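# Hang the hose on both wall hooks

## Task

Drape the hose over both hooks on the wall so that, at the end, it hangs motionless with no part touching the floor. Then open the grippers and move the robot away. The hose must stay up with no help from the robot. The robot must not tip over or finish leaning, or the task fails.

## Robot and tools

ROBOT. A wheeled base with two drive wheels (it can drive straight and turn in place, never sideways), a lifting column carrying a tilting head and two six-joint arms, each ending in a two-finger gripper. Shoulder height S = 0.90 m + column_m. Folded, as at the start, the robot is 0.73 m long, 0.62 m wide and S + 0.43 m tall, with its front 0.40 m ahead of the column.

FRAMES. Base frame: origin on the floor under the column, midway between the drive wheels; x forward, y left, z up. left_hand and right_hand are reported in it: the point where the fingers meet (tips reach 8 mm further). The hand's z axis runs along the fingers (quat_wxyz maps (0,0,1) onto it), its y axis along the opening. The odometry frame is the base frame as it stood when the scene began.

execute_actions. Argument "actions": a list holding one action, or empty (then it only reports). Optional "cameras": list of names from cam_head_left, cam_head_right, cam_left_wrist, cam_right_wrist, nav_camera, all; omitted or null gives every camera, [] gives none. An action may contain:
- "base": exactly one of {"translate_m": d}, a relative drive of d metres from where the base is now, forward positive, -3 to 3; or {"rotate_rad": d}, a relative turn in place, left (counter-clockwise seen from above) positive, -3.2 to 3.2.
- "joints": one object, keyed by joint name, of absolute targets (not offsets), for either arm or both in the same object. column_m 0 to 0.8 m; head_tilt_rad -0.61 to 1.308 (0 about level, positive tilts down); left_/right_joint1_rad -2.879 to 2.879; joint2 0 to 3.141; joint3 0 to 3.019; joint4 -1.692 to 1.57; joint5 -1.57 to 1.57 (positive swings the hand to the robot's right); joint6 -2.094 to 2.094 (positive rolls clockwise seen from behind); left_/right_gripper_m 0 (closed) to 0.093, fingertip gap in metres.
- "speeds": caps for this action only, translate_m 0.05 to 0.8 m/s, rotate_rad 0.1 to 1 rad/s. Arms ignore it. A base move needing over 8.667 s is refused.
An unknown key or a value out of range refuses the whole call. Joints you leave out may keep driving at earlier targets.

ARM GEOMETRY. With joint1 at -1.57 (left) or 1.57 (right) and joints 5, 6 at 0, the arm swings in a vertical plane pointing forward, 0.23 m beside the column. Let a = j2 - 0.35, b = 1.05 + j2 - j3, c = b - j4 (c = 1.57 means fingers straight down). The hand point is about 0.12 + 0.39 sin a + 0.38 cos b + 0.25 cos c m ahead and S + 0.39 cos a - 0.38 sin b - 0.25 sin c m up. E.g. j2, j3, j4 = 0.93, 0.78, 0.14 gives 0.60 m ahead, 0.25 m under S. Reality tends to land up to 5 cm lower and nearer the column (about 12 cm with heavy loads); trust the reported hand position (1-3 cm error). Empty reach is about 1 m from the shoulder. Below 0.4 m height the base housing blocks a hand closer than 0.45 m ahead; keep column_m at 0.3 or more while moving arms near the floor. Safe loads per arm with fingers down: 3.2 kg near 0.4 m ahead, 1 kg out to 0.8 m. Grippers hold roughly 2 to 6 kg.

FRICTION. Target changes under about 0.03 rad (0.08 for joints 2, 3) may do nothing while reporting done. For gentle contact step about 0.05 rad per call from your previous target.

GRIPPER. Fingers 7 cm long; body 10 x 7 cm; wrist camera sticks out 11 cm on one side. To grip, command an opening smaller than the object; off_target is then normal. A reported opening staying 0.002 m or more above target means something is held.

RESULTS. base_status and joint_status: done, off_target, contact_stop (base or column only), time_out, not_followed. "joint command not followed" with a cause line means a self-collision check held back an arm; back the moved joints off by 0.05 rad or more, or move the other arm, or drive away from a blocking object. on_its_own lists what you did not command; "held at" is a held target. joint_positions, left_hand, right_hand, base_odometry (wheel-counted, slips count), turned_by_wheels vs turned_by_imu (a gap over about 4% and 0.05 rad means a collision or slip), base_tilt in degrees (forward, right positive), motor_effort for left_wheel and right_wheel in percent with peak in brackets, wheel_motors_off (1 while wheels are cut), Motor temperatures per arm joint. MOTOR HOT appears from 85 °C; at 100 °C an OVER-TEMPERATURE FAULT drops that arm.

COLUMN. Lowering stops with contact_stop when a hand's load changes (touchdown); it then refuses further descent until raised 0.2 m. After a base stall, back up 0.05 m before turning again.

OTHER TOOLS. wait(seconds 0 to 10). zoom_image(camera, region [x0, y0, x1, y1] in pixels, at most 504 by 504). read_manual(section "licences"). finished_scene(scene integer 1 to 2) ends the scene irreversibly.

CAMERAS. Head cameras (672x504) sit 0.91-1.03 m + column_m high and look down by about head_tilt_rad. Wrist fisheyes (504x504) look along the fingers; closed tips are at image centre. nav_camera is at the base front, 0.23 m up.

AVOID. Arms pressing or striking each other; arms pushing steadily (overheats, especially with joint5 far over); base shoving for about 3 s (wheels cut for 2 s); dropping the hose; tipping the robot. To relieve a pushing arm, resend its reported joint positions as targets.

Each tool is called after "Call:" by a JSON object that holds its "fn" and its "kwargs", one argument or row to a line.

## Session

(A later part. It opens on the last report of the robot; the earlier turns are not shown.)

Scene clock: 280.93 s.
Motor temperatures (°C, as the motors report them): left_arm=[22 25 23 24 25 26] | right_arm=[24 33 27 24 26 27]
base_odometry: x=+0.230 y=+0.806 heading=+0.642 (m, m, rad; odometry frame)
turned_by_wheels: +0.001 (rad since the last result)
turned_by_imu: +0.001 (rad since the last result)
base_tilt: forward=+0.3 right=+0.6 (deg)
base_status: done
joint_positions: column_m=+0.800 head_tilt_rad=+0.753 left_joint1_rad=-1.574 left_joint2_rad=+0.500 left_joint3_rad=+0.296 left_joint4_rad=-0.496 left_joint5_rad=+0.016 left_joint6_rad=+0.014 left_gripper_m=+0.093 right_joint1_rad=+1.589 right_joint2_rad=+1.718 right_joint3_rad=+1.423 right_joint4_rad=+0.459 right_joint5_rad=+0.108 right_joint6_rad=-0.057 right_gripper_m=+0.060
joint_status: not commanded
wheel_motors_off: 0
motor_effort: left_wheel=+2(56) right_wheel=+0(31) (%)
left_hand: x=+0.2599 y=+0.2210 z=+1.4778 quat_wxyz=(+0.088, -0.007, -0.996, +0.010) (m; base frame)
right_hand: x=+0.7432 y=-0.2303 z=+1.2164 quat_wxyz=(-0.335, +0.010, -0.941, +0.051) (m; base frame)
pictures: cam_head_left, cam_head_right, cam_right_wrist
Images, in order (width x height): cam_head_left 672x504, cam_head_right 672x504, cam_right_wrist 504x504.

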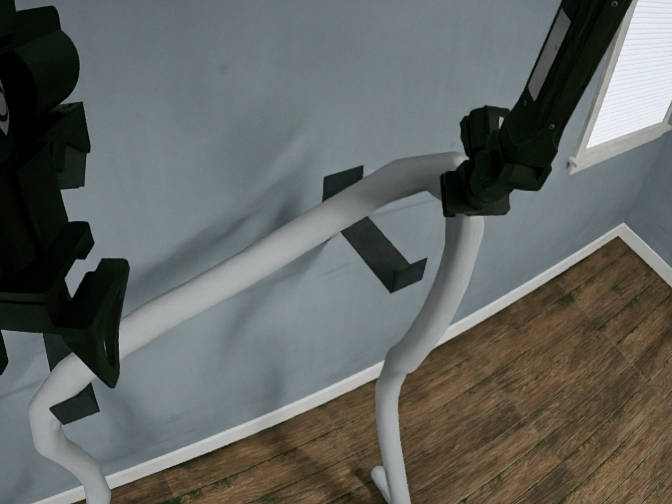

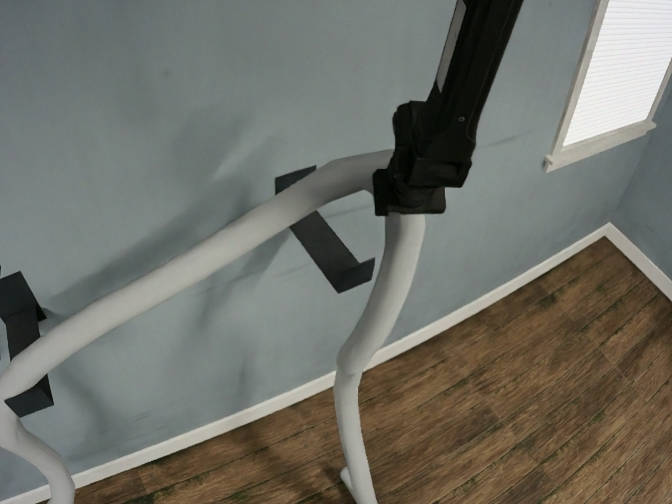

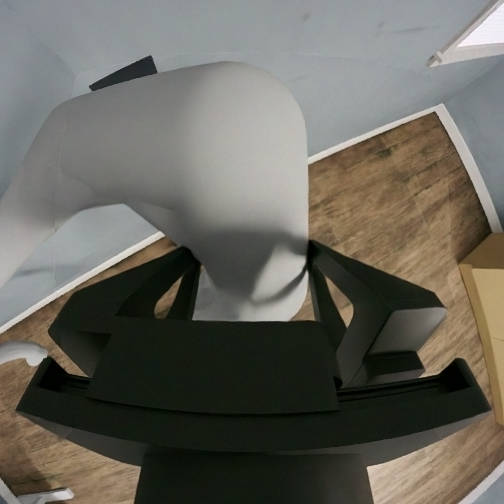

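Lower.

Call:
{"fn": "execute_actions", "kwargs": {
  "actions": [
    {"joints":{"column_m":0.62,"head_tilt_rad":0.65}}
  ],
  "cameras": ["cam_head_left","cam_head_right"]
}}

Scene clock: 284.17 s.
Motor temperatures (°C, as the motors report them): left_arm=[22 25 23 24 25 26] | right_arm=[24 33 27 24 26 27]
base_odometry: x=+0.230 y=+0.806 heading=+0.642 (m, m, rad; odometry frame)
turned_by_wheels: +0.000 (rad since the last result)
turned_by_imu: +0.000 (rad since the last result)
base_tilt: forward=+0.3 right=+0.6 (deg)
base_status: not commanded
joint_positions: column_m=+0.620 head_tilt_rad=+0.667 left_joint1_rad=-1.574 left_joint2_rad=+0.500 left_joint3_rad=+0.296 left_joint4_rad=-0.496 left_joint5_rad=+0.016 left_joint6_rad=+0.014 left_gripper_m=+0.093 right_joint1_rad=+1.589 right_joint2_rad=+1.718 right_joint3_rad=+1.423 right_joint4_rad=+0.459 right_joint5_rad=+0.109 right_joint6_rad=-0.058 right_gripper_m=+0.060
joint_status: all done
wheel_motors_off: 0
motor_effort: left_wheel=+3(3) right_wheel=-1(3) (%)
left_hand: x=+0.2599 y=+0.2210 z=+1.2979 quat_wxyz=(+0.088, -0.007, -0.996, +0.010) (m; base frame)
right_hand: x=+0.7432 y=-0.2305 z=+1.0366 quat_wxyz=(-0.335, +0.010, -0.941, +0.052) (m; base frame)
pictures: cam_head_left, cam_head_right
Images, in order (width x height): cam_head_left 672x504, cam_head_right 672x504.

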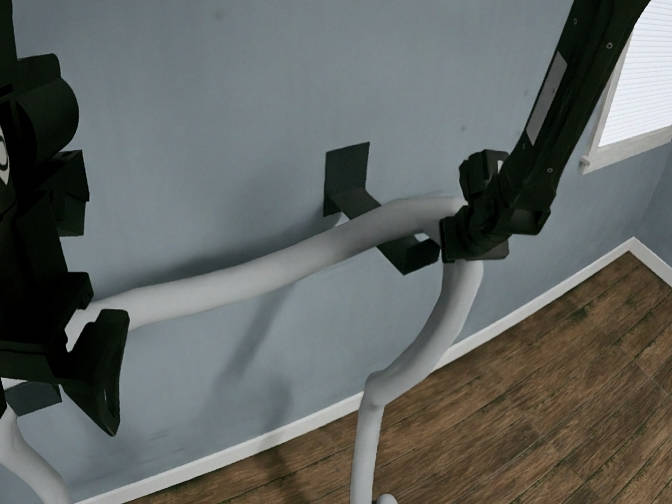

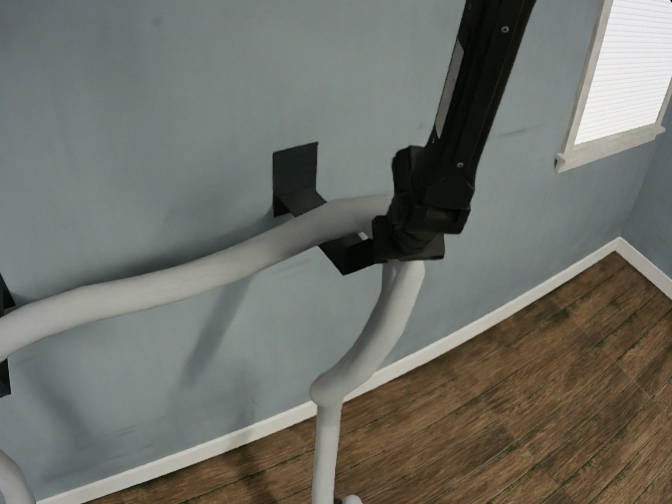

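Call:
{"fn": "execute_actions", "kwargs": {
  "actions": [
    {"joints":{"right_joint1_rad":1.4}}
  ],
  "cameras": []
}}

Call:
{"fn": "execute_actions", "kwargs": {
  "actions": [
    {"joints":{"column_m":0.5}}
  ],
  "cameras": ["cam_head_left","cam_head_right"]
}}

Scene clock: 286.97 s.
Motor temperatures (°C, as the motors report them): left_arm=[22 25 23 24 25 26] | right_arm=[24 33 27 24 26 27]
base_odometry: x=+0.230 y=+0.806 heading=+0.642 (m, m, rad; odometry frame)
turned_by_wheels: +0.000 (rad since the last result)
turned_by_imu: +0.000 (rad since the last result)
base_tilt: forward=+0.3 right=+0.6 (deg)
base_status: not commanded
joint_positions: column_m=+0.620 head_tilt_rad=+0.667 left_joint1_rad=-1.574 left_joint2_rad=+0.500 left_joint3_rad=+0.296 left_joint4_rad=-0.496 left_joint5_rad=+0.016 left_joint6_rad=+0.014 left_gripper_m=+0.093 right_joint1_rad=+1.462 right_joint2_rad=+1.718 right_joint3_rad=+1.423 right_joint4_rad=+0.459 right_joint5_rad=+0.087 right_joint6_rad=-0.063 right_gripper_m=+0.060
joint_status: right_joint1_rad time_out (moved -0.127 of -0.189)
wheel_motors_off: 0
on_its_own: right_joint1_rad reads +1.462 and still pushes toward +1.400 since a time_out
motor_effort: left_wheel=+4(4) right_wheel=-2(2) (%)
left_hand: x=+0.2599 y=+0.2210 z=+1.2979 quat_wxyz=(+0.088, -0.007, -0.996, +0.010) (m; base frame)
right_hand: x=+0.7402 y=-0.3221 z=+1.0418 quat_wxyz=(-0.333, +0.005, -0.937, +0.105) (m; base frame)
pictures: none
No camera images: the call's "cameras" was empty. Leave "cameras" out to get every camera's image.

not run: a stop came earlier in this reply.

Call:
{"fn": "execute_actions", "kwargs": {
  "actions": [
    {"joints":{"column_m":0.52,"right_joint1_rad":1.46}}
  ],
  "cameras": ["cam_head_left","cam_head_right"]
}}

Scene clock: 289.17 s.
Motor temperatures (°C, as the motors report them): left_arm=[22 25 23 24 25 26] | right_arm=[24 33 28 24 26 27]
base_odometry: x=+0.230 y=+0.806 heading=+0.642 (m, m, rad; odometry frame)
turned_by_wheels: +0.000 (rad since the last result)
turned_by_imu: +0.000 (rad since the last result)
base_tilt: forward=+0.3 right=+0.6 (deg)
base_status: not commanded
joint_positions: column_m=+0.520 head_tilt_rad=+0.667 left_joint1_rad=-1.574 left_joint2_rad=+0.500 left_joint3_rad=+0.296 left_joint4_rad=-0.496 left_joint5_rad=+0.016 left_joint6_rad=+0.014 left_gripper_m=+0.093 right_joint1_rad=+1.496 right_joint2_rad=+1.692 right_joint3_rad=+1.423 right_joint4_rad=+0.474 right_joint5_rad=+0.106 right_joint6_rad=-0.040 right_gripper_m=+0.059
joint_status: all done
wheel_motors_off: 0
motor_effort: left_wheel=+4(5) right_wheel=-3(3) (%)
left_hand: x=+0.2599 y=+0.2210 z=+1.1979 quat_wxyz=(+0.088, -0.007, -0.996, +0.010) (m; base frame)
right_hand: x=+0.7568 y=-0.2993 z=+0.9589 quat_wxyz=(-0.354, -0.006, -0.931, +0.094) (m; base frame)
pictures: cam_head_left, cam_head_right
Images, in order (width x height): cam_head_left 672x504, cam_head_right 672x504.

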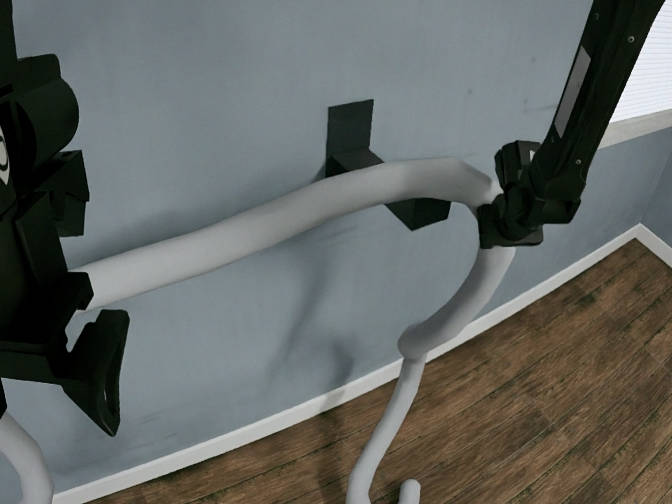

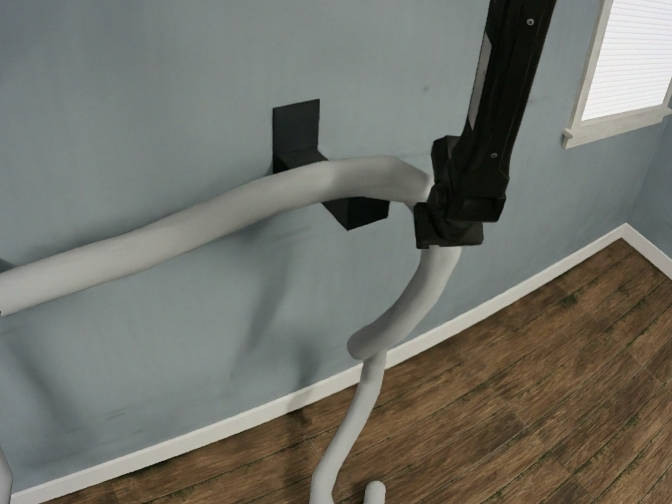

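Call:
{"fn": "execute_actions", "kwargs": {
  "actions": [
    {"joints":{"right_gripper_m":0.093}}
  ]
}}

Scene clock: 292.90 s.
Motor temperatures (°C, as the motors report them): left_arm=[22 25 23 24 25 26] | right_arm=[24 33 28 24 26 27]
base_odometry: x=+0.230 y=+0.806 heading=+0.642 (m, m, rad; odometry frame)
turned_by_wheels: +0.000 (rad since the last result)
turned_by_imu: +0.000 (rad since the last result)
base_tilt: forward=+0.3 right=+0.6 (deg)
base_status: not commanded
joint_positions: column_m=+0.520 head_tilt_rad=+0.667 left_joint1_rad=-1.574 left_joint2_rad=+0.500 left_joint3_rad=+0.296 left_joint4_rad=-0.496 left_joint5_rad=+0.016 left_joint6_rad=+0.014 left_gripper_m=+0.093 right_joint1_rad=+1.477 right_joint2_rad=+1.690 right_joint3_rad=+1.423 right_joint4_rad=+0.474 right_joint5_rad=+0.117 right_joint6_rad=-0.036 right_gripper_m=+0.093
joint_status: all done
wheel_motors_off: 0
motor_effort: left_wheel=+4(4) right_wheel=-3(2) (%)
left_hand: x=+0.2599 y=+0.2210 z=+1.1979 quat_wxyz=(+0.088, -0.007, -0.996, +0.010) (m; base frame)
right_hand: x=+0.7567 y=-0.3148 z=+0.9617 quat_wxyz=(-0.354, -0.011, -0.929, +0.107) (m; base frame)
pictures: cam_head_left, cam_head_right, cam_left_wrist, cam_right_wrist, nav_camera
Images, in order (width x height): cam_head_left 672x504, cam_head_right 672x504, cam_left_wrist 504x504, cam_right_wrist 504x504, nav_camera 672x504.

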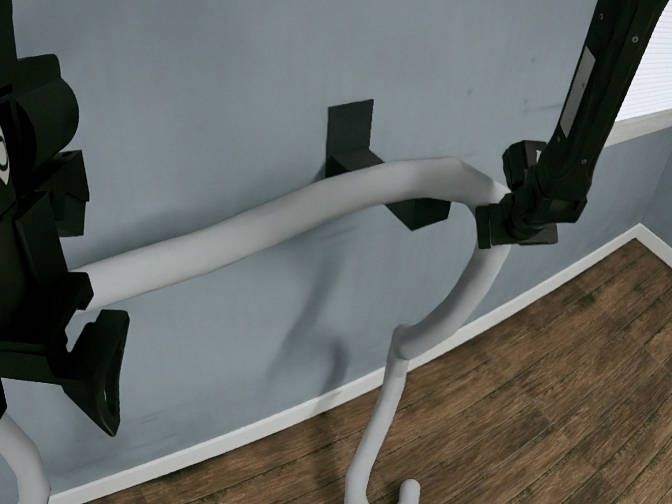

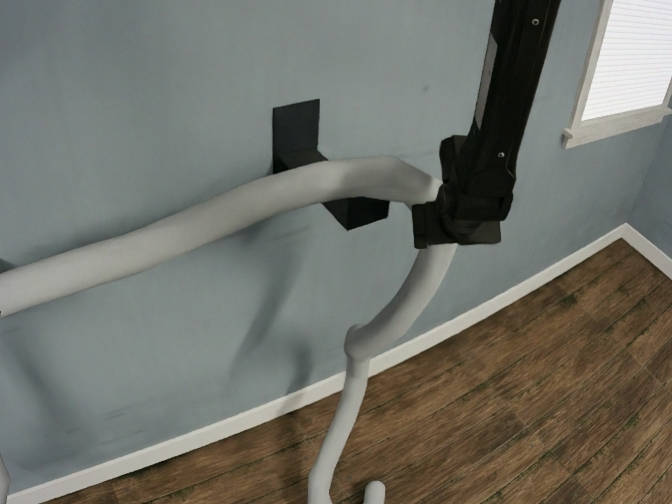

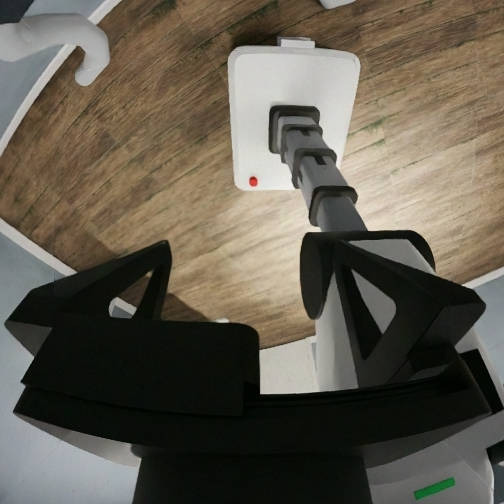

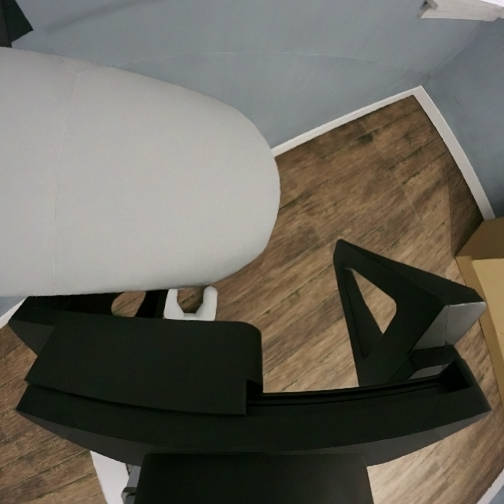

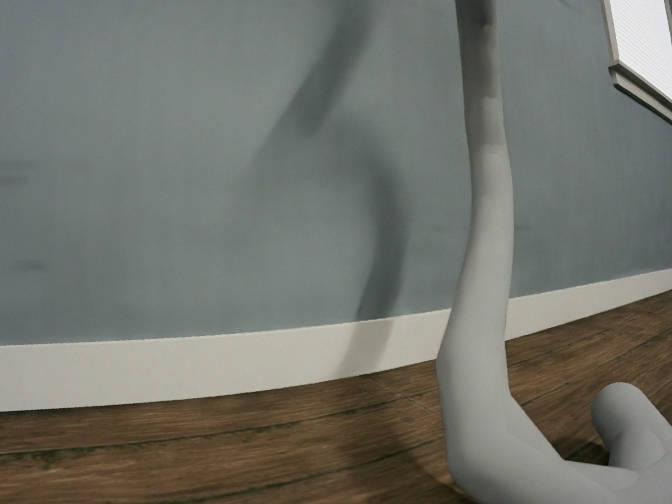

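Call:
{"fn": "execute_actions", "kwargs": {
  "actions": [
    {"base":{"translate_m":-0.45},"speeds":{"translate_m":0.15}}
  ],
  "cameras": []
}}

Call:
{"fn": "execute_actions", "kwargs": {
  "actions": [
    {"base":{"rotate_rad":0.5},"joints":{"head_tilt_rad":0.6,"right_joint2_rad":0.5,"right_joint3_rad":0.3,"right_joint4_rad":-0.5,"right_joint1_rad":1.57}}
  ],
  "cameras": ["cam_head_left","cam_head_right","nav_camera"]
}}

Scene clock: 298.57 s.
Motor temperatures (°C, as the motors report them): left_arm=[22 25 23 24 25 26] | right_arm=[24 33 28 24 26 27]
base_odometry: x=-0.131 y=+0.536 heading=+0.643 (m, m, rad; odometry frame)
turned_by_wheels: +0.001 (rad since the last result)
turned_by_imu: +0.002 (rad since the last result)
base_tilt: forward=+0.2 right=+0.6 (deg)
base_status: done
joint_positions: column_m=+0.520 head_tilt_rad=+0.667 left_joint1_rad=-1.574 left_joint2_rad=+0.499 left_joint3_rad=+0.294 left_joint4_rad=-0.496 left_joint5_rad=+0.016 left_joint6_rad=+0.014 left_gripper_m=+0.093 right_joint1_rad=+1.475 right_joint2_rad=+1.662 right_joint3_rad=+1.424 right_joint4_rad=+0.486 right_joint5_rad=+0.117 right_joint6_rad=-0.016 right_gripper_m=+0.093
joint_status: not commanded
wheel_motors_off: 0
motor_effort: left_wheel=+1(38) right_wheel=-2(29) (%)
left_hand: x=+0.2589 y=+0.2210 z=+1.1978 quat_wxyz=(+0.089, -0.007, -0.996, +0.010) (m; base frame)
right_hand: x=+0.7718 y=-0.3154 z=+0.9818 quat_wxyz=(-0.374, -0.021, -0.921, +0.105) (m; base frame)
pictures: none
No camera images: the call's "cameras" was empty. Leave "cameras" out to get every camera's image.

Scene clock: 300.30 s.
Motor temperatures (°C, as the motors report them): left_arm=[22 25 23 24 25 26] | right_arm=[24 33 28 24 26 27]
base_odometry: x=-0.131 y=+0.536 heading=+1.142 (m, m, rad; odometry frame)
turned_by_wheels: +0.499 (rad since the last result)
turned_by_imu: +0.494 (rad since the last result)
base_tilt: forward=+0.3 right=+0.6 (deg)
base_status: done
joint_positions: column_m=+0.520 head_tilt_rad=+0.618 left_joint1_rad=-1.574 left_joint2_rad=+0.499 left_joint3_rad=+0.294 left_joint4_rad=-0.496 left_joint5_rad=+0.016 left_joint6_rad=+0.014 left_gripper_m=+0.093 right_joint1_rad=+1.573 right_joint2_rad=+0.500 right_joint3_rad=+0.300 right_joint4_rad=-0.500 right_joint5_rad=+0.119 right_joint6_rad=-0.015 right_gripper_m=+0.093
joint_status: all done
wheel_motors_off: 0
motor_effort: left_wheel=-2(43) right_wheel=+2(39) (%)
left_hand: x=+0.2589 y=+0.2210 z=+1.1978 quat_wxyz=(+0.089, -0.007, -0.996, +0.010) (m; base frame)
right_hand: x=+0.2610 y=-0.2453 z=+1.1994 quat_wxyz=(+0.089, +0.013, -0.994, +0.058) (m; base frame)
pictures: cam_head_left, cam_head_right, nav_camera
Images, in order (width x height): cam_head_left 672x504, cam_head_right 672x504, nav_camera 672x504.

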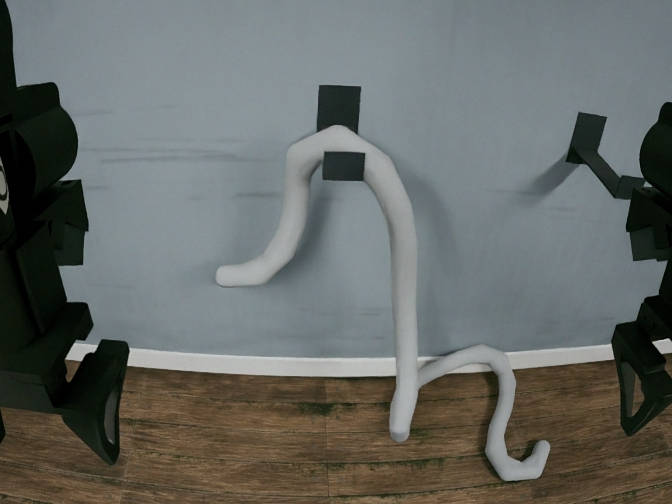

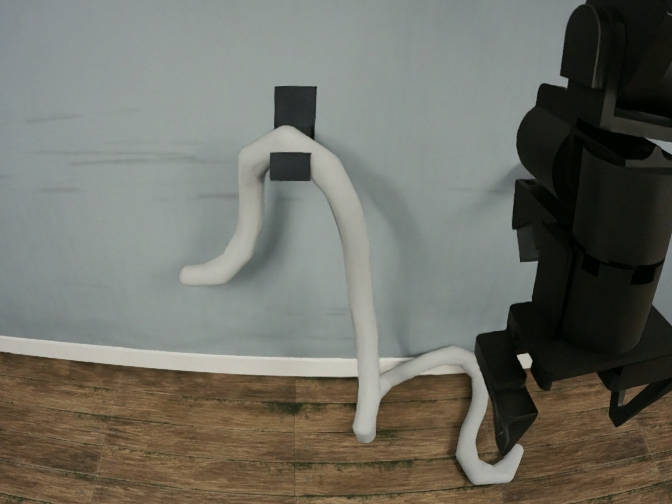

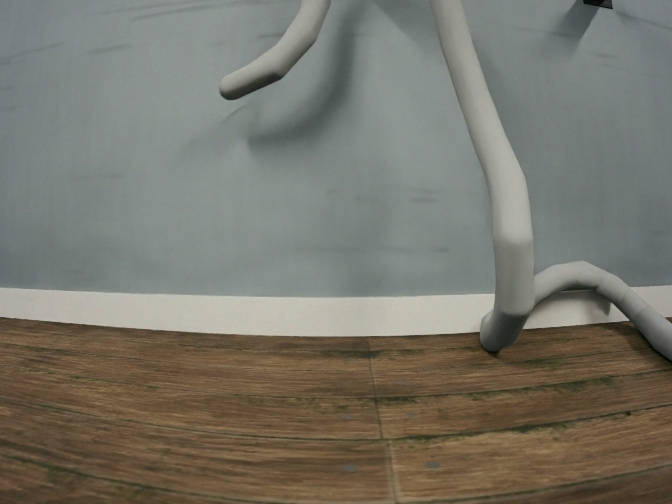

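Call:
{"fn": "execute_actions", "kwargs": {
  "actions": [
    {"base":{"rotate_rad":0.1},"joints":{"head_tilt_rad":0.9,"right_joint1_rad":1.57,"right_joint2_rad":2.05,"right_joint3_rad":1.6,"right_joint4_rad":0.3,"right_joint5_rad":0.1,"right_joint6_rad":0}}
  ],
  "cameras": []
}}

Call:
{"fn": "execute_actions", "kwargs": {
  "actions": [
    {"base":{"translate_m":0.2},"joints":{"column_m":0}}
  ],
  "cameras": ["cam_head_left","cam_right_wrist","nav_camera"]
}}

Scene clock: 306.00 s.
Motor temperatures (°C, as the motors report them): left_arm=[22 25 23 24 25 26] | right_arm=[24 32 27 24 26 27]
base_odometry: x=-0.131 y=+0.536 heading=+1.241 (m, m, rad; odometry frame)
turned_by_wheels: +0.099 (rad since the last result)
turned_by_imu: +0.099 (rad since the last result)
base_tilt: forward=+0.2 right=+0.5 (deg)
base_status: done
joint_positions: column_m=+0.520 head_tilt_rad=+0.901 left_joint1_rad=-1.574 left_joint2_rad=+0.499 left_joint3_rad=+0.294 left_joint4_rad=-0.496 left_joint5_rad=+0.016 left_joint6_rad=+0.014 left_gripper_m=+0.093 right_joint1_rad=+1.573 right_joint2_rad=+2.052 right_joint3_rad=+1.591 right_joint4_rad=+0.298 right_joint5_rad=+0.101 right_joint6_rad=-0.015 right_gripper_m=+0.093
joint_status: all done
wheel_motors_off: 0
motor_effort: left_wheel=-4(29) right_wheel=+2(24) (%)
left_hand: x=+0.2589 y=+0.2210 z=+1.1978 quat_wxyz=(+0.089, -0.007, -0.996, +0.010) (m; base frame)
right_hand: x=+0.6151 y=-0.2411 z=+0.7597 quat_wxyz=(-0.178, -0.001, -0.983, +0.050) (m; base frame)
pictures: none
No camera images: the call's "cameras" was empty. Leave "cameras" out to get every camera's image.

Scene clock: 313.23 s.
Motor temperatures (°C, as the motors report them): left_arm=[22 24 23 24 25 26] | right_arm=[24 32 27 24 26 26]
base_odometry: x=-0.066 y=+0.725 heading=+1.242 (m, m, rad; odometry frame)
turned_by_wheels: +0.001 (rad since the last result)
turned_by_imu: +0.001 (rad since the last result)
base_tilt: forward=+0.3 right=+0.6 (deg)
base_status: done
joint_positions: column_m=+0.002 head_tilt_rad=+0.902 left_joint1_rad=-1.574 left_joint2_rad=+0.500 left_joint3_rad=+0.297 left_joint4_rad=-0.496 left_joint5_rad=+0.016 left_joint6_rad=+0.014 left_gripper_m=+0.093 right_joint1_rad=+1.573 right_joint2_rad=+2.050 right_joint3_rad=+1.596 right_joint4_rad=+0.298 right_joint5_rad=+0.101 right_joint6_rad=-0.015 right_gripper_m=+0.093
joint_status: all done
joint sent to its limit — the command would take column_m past its lower limit, so that joint was sent only as far as its limit.
wheel_motors_off: 0
motor_effort: left_wheel=+1(45) right_wheel=-2(42) (%)
left_hand: x=+0.2603 y=+0.2210 z=+0.6803 quat_wxyz=(+0.088, -0.007, -0.996, +0.010) (m; base frame)
right_hand: x=+0.6197 y=-0.2411 z=+0.2437 quat_wxyz=(-0.182, -0.002, -0.982, +0.050) (m; base frame)
pictures: cam_head_left, cam_right_wrist, nav_camera
Images, in order (width x height): cam_head_left 672x504, cam_right_wrist 504x504, nav_camera 672x504.

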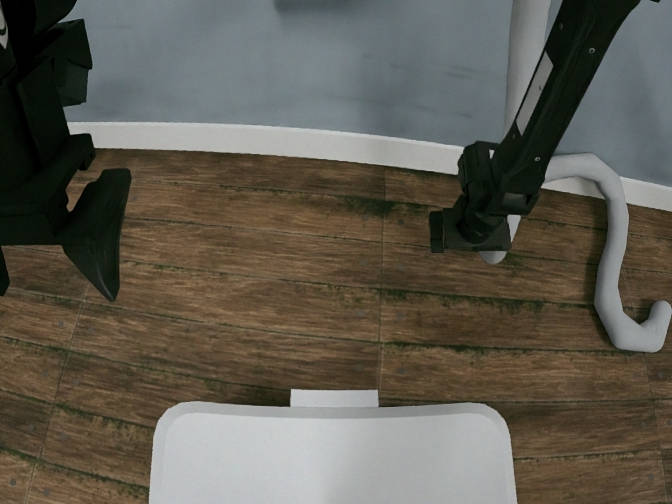

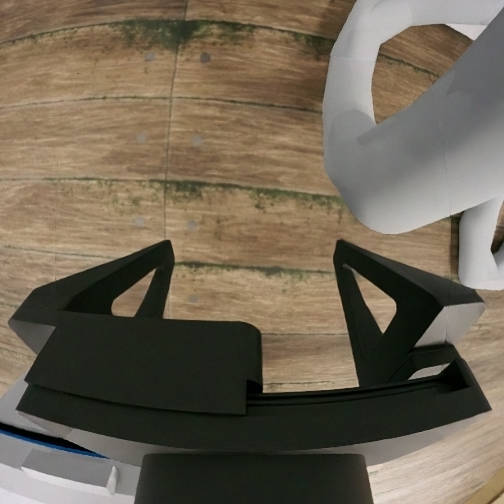

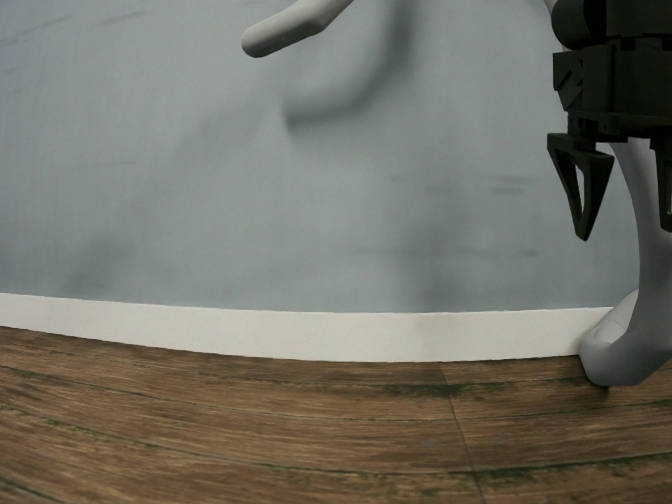

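Call:
{"fn": "execute_actions", "kwargs": {
  "actions": [
    {"base":{"rotate_rad":-0.11},"speeds":{"rotate_rad":0.2}}
  ],
  "cameras": ["cam_right_wrist","nav_camera"]
}}

Scene clock: 314.93 s.
Motor temperatures (°C, as the motors report them): left_arm=[22 24 23 24 25 26] | right_arm=[24 32 27 24 26 26]
base_odometry: x=-0.066 y=+0.726 heading=+1.134 (m, m, rad; odometry frame)
turned_by_wheels: -0.109 (rad since the last result)
turned_by_imu: -0.108 (rad since the last result)
base_tilt: forward=+0.3 right=+0.6 (deg)
base_status: done
joint_positions: column_m=+0.002 head_tilt_rad=+0.902 left_joint1_rad=-1.574 left_joint2_rad=+0.500 left_joint3_rad=+0.297 left_joint4_rad=-0.496 left_joint5_rad=+0.016 left_joint6_rad=+0.014 left_gripper_m=+0.093 right_joint1_rad=+1.573 right_joint2_rad=+2.050 right_joint3_rad=+1.596 right_joint4_rad=+0.298 right_joint5_rad=+0.101 right_joint6_rad=-0.015 right_gripper_m=+0.093
joint_status: not commanded
wheel_motors_off: 0
motor_effort: left_wheel=+0(30) right_wheel=-1(32) (%)
left_hand: x=+0.2603 y=+0.2210 z=+0.6803 quat_wxyz=(+0.088, -0.007, -0.996, +0.010) (m; base frame)
right_hand: x=+0.6197 y=-0.2413 z=+0.2437 quat_wxyz=(-0.182, -0.002, -0.982, +0.050) (m; base frame)
pictures: cam_right_wrist, nav_camera
Images, in order (width x height): cam_right_wrist 504x504, nav_camera 672x504.

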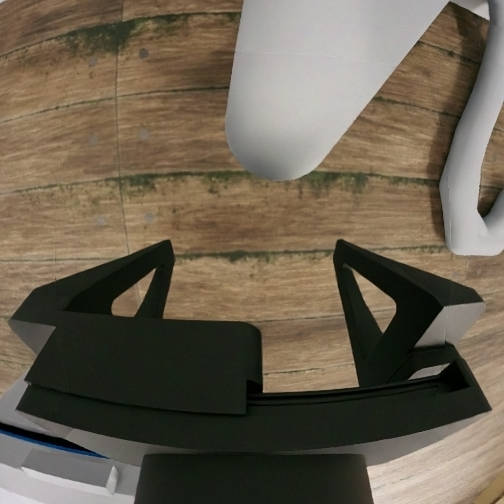

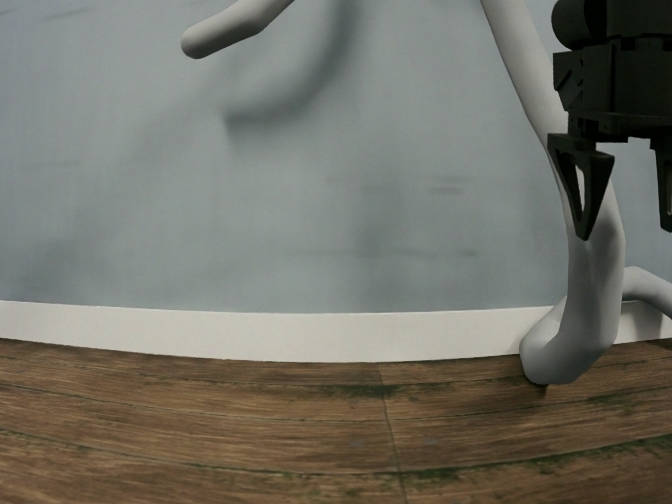

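Call:
{"fn": "execute_actions", "kwargs": {
  "actions": [
    {"base":{"translate_m":0.1},"speeds":{"translate_m":0.1}}
  ],
  "cameras": ["cam_right_wrist","nav_camera"]
}}

Scene clock: 316.90 s.
Motor temperatures (°C, as the motors report them): left_arm=[22 24 23 24 25 26] | right_arm=[24 32 27 24 26 26]
base_odometry: x=-0.024 y=+0.816 heading=+1.133 (m, m, rad; odometry frame)
turned_by_wheels: -0.001 (rad since the last result)
turned_by_imu: -0.001 (rad since the last result)
base_tilt: forward=+0.3 right=+0.6 (deg)
base_status: done
joint_positions: column_m=+0.002 head_tilt_rad=+0.902 left_joint1_rad=-1.574 left_joint2_rad=+0.500 left_joint3_rad=+0.296 left_joint4_rad=-0.496 left_joint5_rad=+0.016 left_joint6_rad=+0.014 left_gripper_m=+0.093 right_joint1_rad=+1.573 right_joint2_rad=+2.050 right_joint3_rad=+1.596 right_joint4_rad=+0.298 right_joint5_rad=+0.101 right_joint6_rad=-0.015 right_gripper_m=+0.093
joint_status: not commanded
wheel_motors_off: 0
motor_effort: left_wheel=-1(36) right_wheel=+2(40) (%)
left_hand: x=+0.2596 y=+0.2210 z=+0.6802 quat_wxyz=(+0.088, -0.007, -0.996, +0.010) (m; base frame)
right_hand: x=+0.6197 y=-0.2413 z=+0.2437 quat_wxyz=(-0.182, -0.002, -0.982, +0.050) (m; base frame)
pictures: cam_right_wrist, nav_camera
Images, in order (width x height): cam_right_wrist 504x504, nav_camera 672x504.

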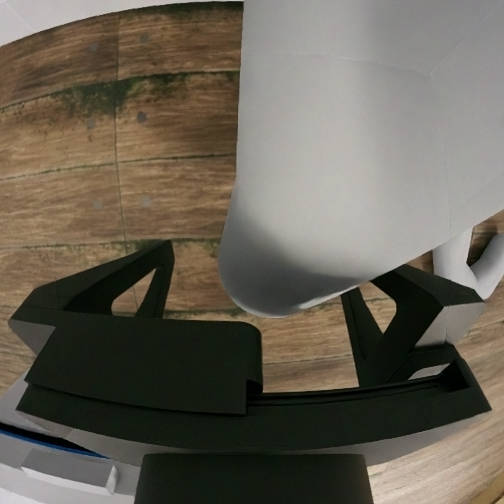

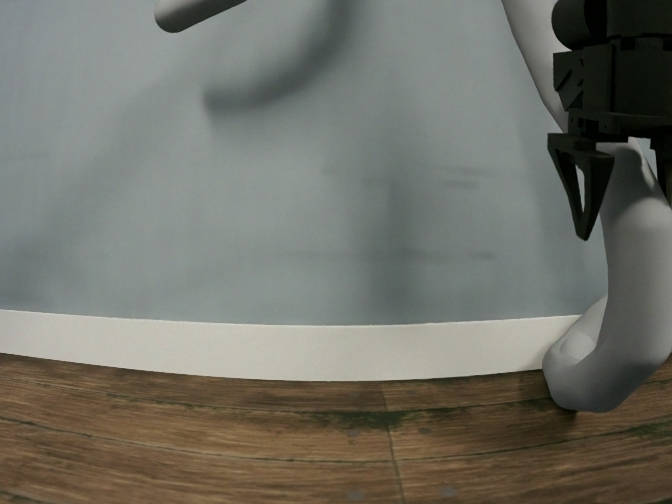

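Call:
{"fn": "execute_actions", "kwargs": {
  "actions": [
    {"base":{"translate_m":0.04,"rotate_rad":0},"speeds":{"translate_m":0.1}}
  ],
  "cameras": []
}}

Call:
{"fn": "execute_actions", "kwargs": {
  "actions": [
    {"base":{"translate_m":0.04},"speeds":{"translate_m":0.1}}
  ],
  "cameras": []
}}

Call:
{"fn": "execute_actions", "kwargs": {
  "actions": [
    {"joints":{"right_gripper_m":0.04}}
  ],
  "cameras": ["cam_right_wrist","nav_camera"]
}}

action 0: "base" must hold exactly one of rotate_rad, translate_m; got {"translate_m": 0.04, "rotate_rad": 0}

Scene clock: 318.83 s.
Motor temperatures (°C, as the motors report them): left_arm=[22 24 23 24 25 26] | right_arm=[24 32 27 24 26 26]
base_odometry: x=-0.007 y=+0.852 heading=+1.132 (m, m, rad; odometry frame)
turned_by_wheels: -0.001 (rad since the last result)
turned_by_imu: -0.001 (rad since the last result)
base_tilt: forward=+0.2 right=+0.6 (deg)
base_status: done
joint_positions: column_m=+0.002 head_tilt_rad=+0.902 left_joint1_rad=-1.574 left_joint2_rad=+0.500 left_joint3_rad=+0.295 left_joint4_rad=-0.496 left_joint5_rad=+0.016 left_joint6_rad=+0.014 left_gripper_m=+0.093 right_joint1_rad=+1.573 right_joint2_rad=+2.049 right_joint3_rad=+1.596 right_joint4_rad=+0.298 right_joint5_rad=+0.101 right_joint6_rad=-0.015 right_gripper_m=+0.093
joint_status: not commanded
wheel_motors_off: 0
motor_effort: left_wheel=+0(29) right_wheel=+2(34) (%)
left_hand: x=+0.2592 y=+0.2210 z=+0.6802 quat_wxyz=(+0.089, -0.007, -0.996, +0.010) (m; base frame)
right_hand: x=+0.6202 y=-0.2413 z=+0.2440 quat_wxyz=(-0.182, -0.002, -0.982, +0.050) (m; base frame)
pictures: none
No camera images: the call's "cameras" was empty. Leave "cameras" out to get every camera's image.

Scene clock: 319.43 s.
Motor temperatures (°C, as the motors report them): left_arm=[22 24 23 24 25 26] | right_arm=[24 32 27 24 26 26]
base_odometry: x=-0.007 y=+0.852 heading=+1.132 (m, m, rad; odometry frame)
turned_by_wheels: +0.000 (rad since the last result)
turned_by_imu: +0.000 (rad since the last result)
base_tilt: forward=+0.3 right=+0.6 (deg)
base_status: not commanded
joint_positions: column_m=+0.002 head_tilt_rad=+0.902 left_joint1_rad=-1.574 left_joint2_rad=+0.500 left_joint3_rad=+0.295 left_joint4_rad=-0.496 left_joint5_rad=+0.016 left_joint6_rad=+0.014 left_gripper_m=+0.093 right_joint1_rad=+1.573 right_joint2_rad=+2.049 right_joint3_rad=+1.596 right_joint4_rad=+0.298 right_joint5_rad=+0.099 right_joint6_rad=-0.009 right_gripper_m=+0.061
joint_status: right_gripper_m off_target (ended at +0.061, target +0.040)
wheel_motors_off: 0
motor_effort: left_wheel=+0(1) right_wheel=+1(2) (%)
left_hand: x=+0.2592 y=+0.2210 z=+0.6802 quat_wxyz=(+0.089, -0.007, -0.996, +0.010) (m; base frame)
right_hand: x=+0.6202 y=-0.2410 z=+0.2440 quat_wxyz=(-0.182, -0.004, -0.982, +0.049) (m; base frame)
pictures: cam_right_wrist, nav_camera
Images, in order (width x height): cam_right_wrist 504x504, nav_camera 672x504.

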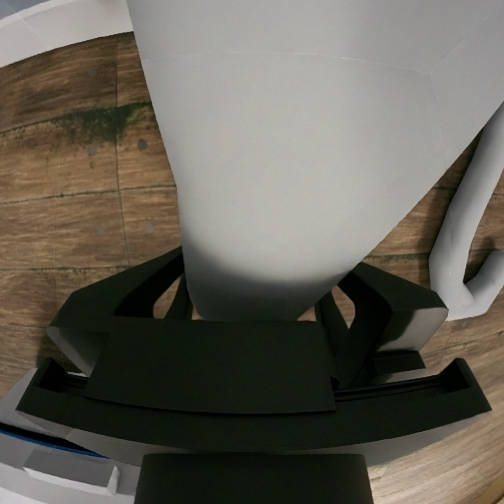

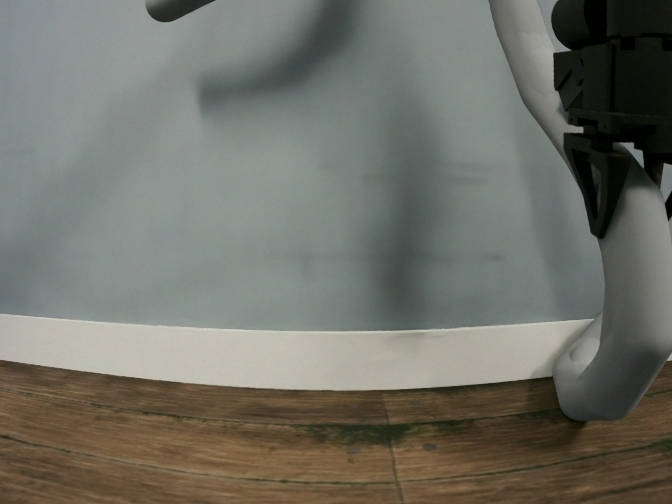

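Call:
{"fn": "execute_actions", "kwargs": {
  "actions": [
    {"joints":{"column_m":0.8,"right_joint2_rad":1.5,"right_joint3_rad":1.15,"right_joint4_rad":-0.1,"right_joint5_rad":0,"head_tilt_rad":0.9}}
  ],
  "cameras": []
}}

Call:
{"fn": "execute_actions", "kwargs": {
  "actions": [
    {"base":{"rotate_rad":-0.38},"speeds":{"rotate_rad":0.25},"joints":{"right_joint6_rad":-1.5}}
  ],
  "cameras": ["cam_head_left","cam_head_right"]
}}

Scene clock: 335.37 s.
Motor temperatures (°C, as the motors report them): left_arm=[22 24 23 24 25 26] | right_arm=[24 32 27 24 26 26]
base_odometry: x=-0.007 y=+0.852 heading=+1.132 (m, m, rad; odometry frame)
turned_by_wheels: +0.000 (rad since the last result)
turned_by_imu: +0.001 (rad since the last result)
base_tilt: forward=+0.3 right=+0.6 (deg)
base_status: not commanded
joint_positions: column_m=+0.800 head_tilt_rad=+0.902 left_joint1_rad=-1.574 left_joint2_rad=+0.500 left_joint3_rad=+0.295 left_joint4_rad=-0.496 left_joint5_rad=+0.016 left_joint6_rad=+0.014 left_gripper_m=+0.093 right_joint1_rad=+1.574 right_joint2_rad=+1.534 right_joint3_rad=+1.145 right_joint4_rad=-0.102 right_joint5_rad=-0.007 right_joint6_rad=-0.030 right_gripper_m=+0.060
joint_status: all done
wheel_motors_off: 0
motor_effort: left_wheel=-1(2) right_wheel=+1(1) (%)
left_hand: x=+0.2592 y=+0.2210 z=+1.4777 quat_wxyz=(+0.089, -0.007, -0.996, +0.010) (m; base frame)
right_hand: x=+0.5402 y=-0.2222 z=+1.2216 quat_wxyz=(-0.017, +0.016, -1.000, -0.005) (m; base frame)
pictures: none
No camera images: the call's "cameras" was empty. Leave "cameras" out to get every camera's image.

Scene clock: 338.77 s.
Motor temperatures (°C, as the motors report them): left_arm=[22 24 23 24 25 26] | right_arm=[24 32 27 24 26 26]
base_odometry: x=-0.006 y=+0.853 heading=+0.754 (m, m, rad; odometry frame)
turned_by_wheels: -0.378 (rad since the last result)
turned_by_imu: -0.371 (rad since the last result)
base_tilt: forward=+0.3 right=+0.6 (deg)
base_status: done
joint_positions: column_m=+0.800 head_tilt_rad=+0.902 left_joint1_rad=-1.574 left_joint2_rad=+0.500 left_joint3_rad=+0.295 left_joint4_rad=-0.496 left_joint5_rad=+0.016 left_joint6_rad=+0.014 left_gripper_m=+0.093 right_joint1_rad=+1.608 right_joint2_rad=+1.534 right_joint3_rad=+1.159 right_joint4_rad=-0.089 right_joint5_rad=-0.020 right_joint6_rad=-1.463 right_gripper_m=+0.060
joint_status: right_joint6_rad time_out (moved -1.433 of -1.470)
wheel_motors_off: 0
on_its_own: right_joint6_rad reads -1.463 and still pushes toward -1.500 since a time_out
motor_effort: left_wheel=+5(41) right_wheel=-6(40) (%)
left_hand: x=+0.2592 y=+0.2210 z=+1.4777 quat_wxyz=(+0.089, -0.007, -0.996, +0.010) (m; base frame)
right_hand: x=+0.5519 y=-0.1978 z=+1.2232 quat_wxyz=(-0.040, +0.674, -0.737, +0.000) (m; base frame)
pictures: cam_head_left, cam_head_right
Images, in order (width x height): cam_head_left 672x504, cam_head_right 672x504.

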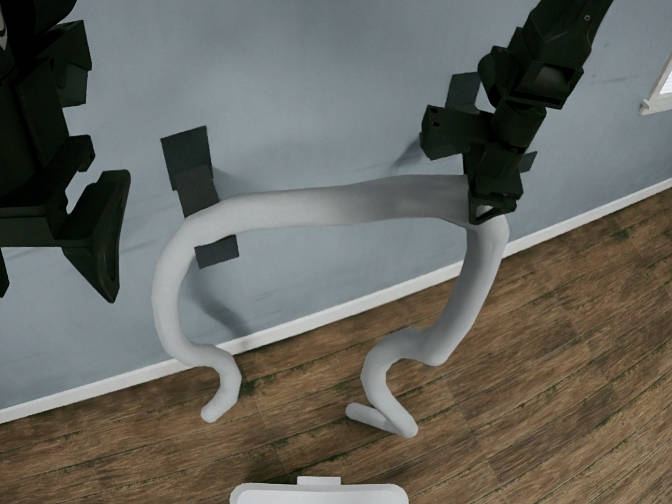

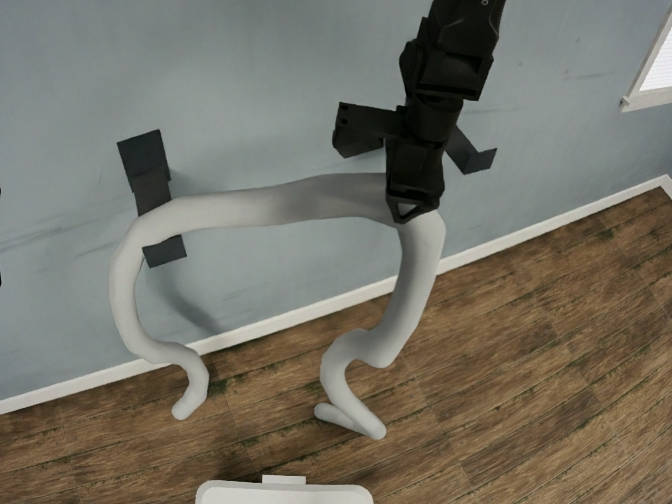

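Call:
{"fn": "execute_actions", "kwargs": {
  "actions": [
    {"base":{"translate_m":0.25},"speeds":{"translate_m":0.12},"joints":{"right_joint6_rad":-1.46}}
  ],
  "cameras": ["cam_head_left","cam_head_right"]
}}

Scene clock: 342.27 s.
Motor temperatures (°C, as the motors report them): left_arm=[22 24 23 24 25 26] | right_arm=[24 32 27 24 26 26]
base_odometry: x=+0.176 y=+1.024 heading=+0.753 (m, m, rad; odometry frame)
turned_by_wheels: +0.000 (rad since the last result)
turned_by_imu: -0.001 (rad since the last result)
base_tilt: forward=+0.2 right=+0.6 (deg)
base_status: done
joint_positions: column_m=+0.800 head_tilt_rad=+0.902 left_joint1_rad=-1.574 left_joint2_rad=+0.500 left_joint3_rad=+0.295 left_joint4_rad=-0.496 left_joint5_rad=+0.016 left_joint6_rad=+0.014 left_gripper_m=+0.093 right_joint1_rad=+1.604 right_joint2_rad=+1.549 right_joint3_rad=+1.140 right_joint4_rad=-0.108 right_joint5_rad=-0.016 right_joint6_rad=-1.476 right_gripper_m=+0.060
joint_status: all done
wheel_motors_off: 0
motor_effort: left_wheel=+0(54) right_wheel=+1(33) (%)
left_hand: x=+0.2592 y=+0.2210 z=+1.4777 quat_wxyz=(+0.089, -0.007, -0.996, +0.010) (m; base frame)
right_hand: x=+0.5276 y=-0.2015 z=+1.2155 quat_wxyz=(-0.017, +0.679, -0.734, -0.014) (m; base frame)
pictures: cam_head_left, cam_head_right
Images, in order (width x height): cam_head_left 672x504, cam_head_right 672x504.

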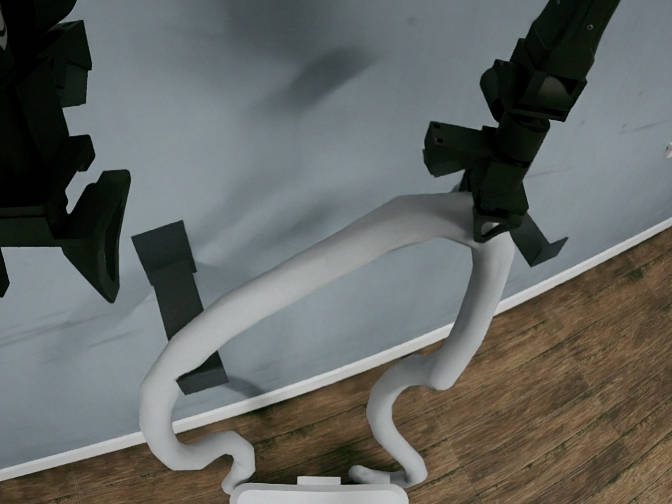

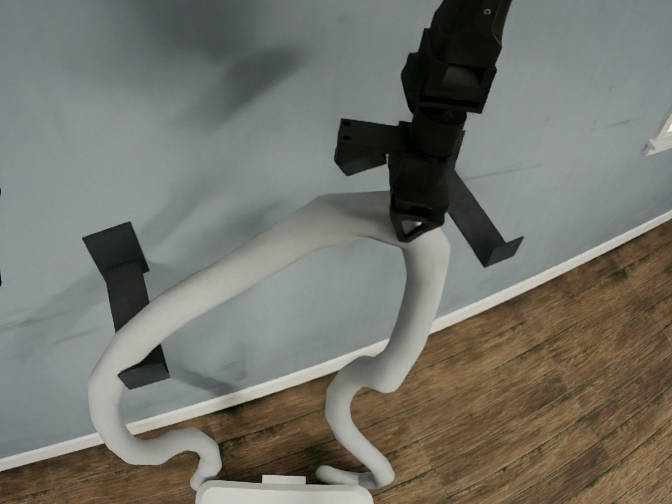

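Call:
{"fn": "execute_actions", "kwargs": {
  "actions": [
    {"base":{"rotate_rad":-0.3},"speeds":{"rotate_rad":0.2},"joints":{"right_joint3_rad":1.3,"right_joint4_rad":-0.25}}
  ],
  "cameras": ["cam_head_left","cam_head_right"]
}}

Scene clock: 345.60 s.
Motor temperatures (°C, as the motors report them): left_arm=[22 24 23 24 25 26] | right_arm=[24 32 27 24 26 26]
base_odometry: x=+0.176 y=+1.024 heading=+0.454 (m, m, rad; odometry frame)
turned_by_wheels: -0.299 (rad since the last result)
turned_by_imu: -0.293 (rad since the last result)
base_tilt: forward=+0.2 right=+0.6 (deg)
base_status: done
joint_positions: column_m=+0.800 head_tilt_rad=+0.902 left_joint1_rad=-1.574 left_joint2_rad=+0.500 left_joint3_rad=+0.295 left_joint4_rad=-0.496 left_joint5_rad=+0.016 left_joint6_rad=+0.014 left_gripper_m=+0.093 right_joint1_rad=+1.604 right_joint2_rad=+1.566 right_joint3_rad=+1.258 right_joint4_rad=-0.262 right_joint5_rad=-0.016 right_joint6_rad=-1.485 right_gripper_m=+0.060
joint_status: all done
wheel_motors_off: 0
motor_effort: left_wheel=+3(46) right_wheel=-4(40) (%)
left_hand: x=+0.2592 y=+0.2210 z=+1.4777 quat_wxyz=(+0.089, -0.007, -0.996, +0.010) (m; base frame)
right_hand: x=+0.5555 y=-0.2010 z=+1.2162 quat_wxyz=(+0.002, +0.682, -0.731, -0.032) (m; base frame)
pictures: cam_head_left, cam_head_right
Images, in order (width x height): cam_head_left 672x504, cam_head_right 672x504.

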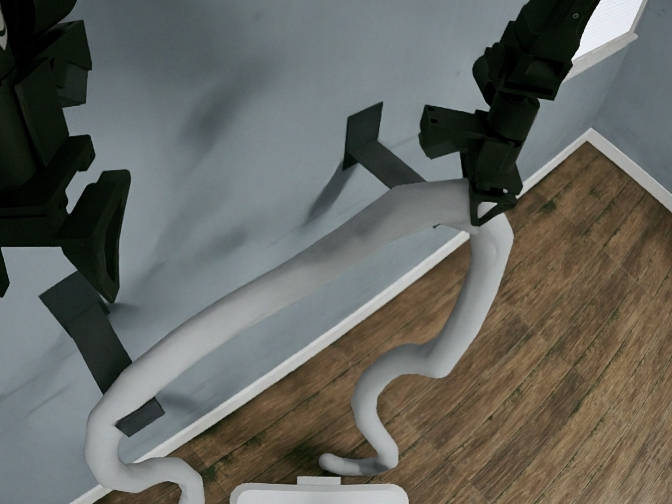

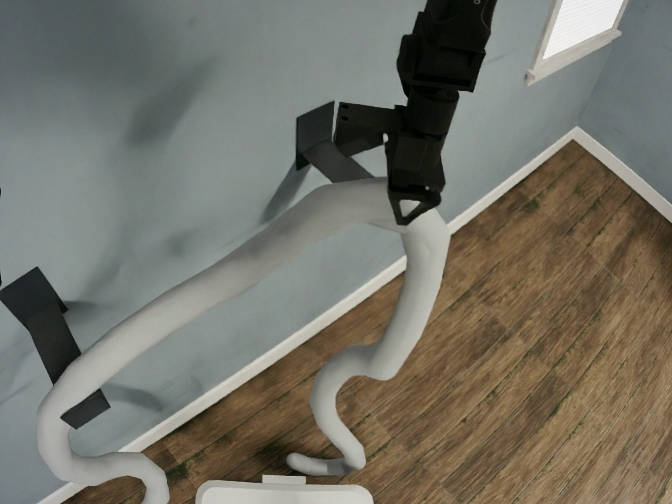

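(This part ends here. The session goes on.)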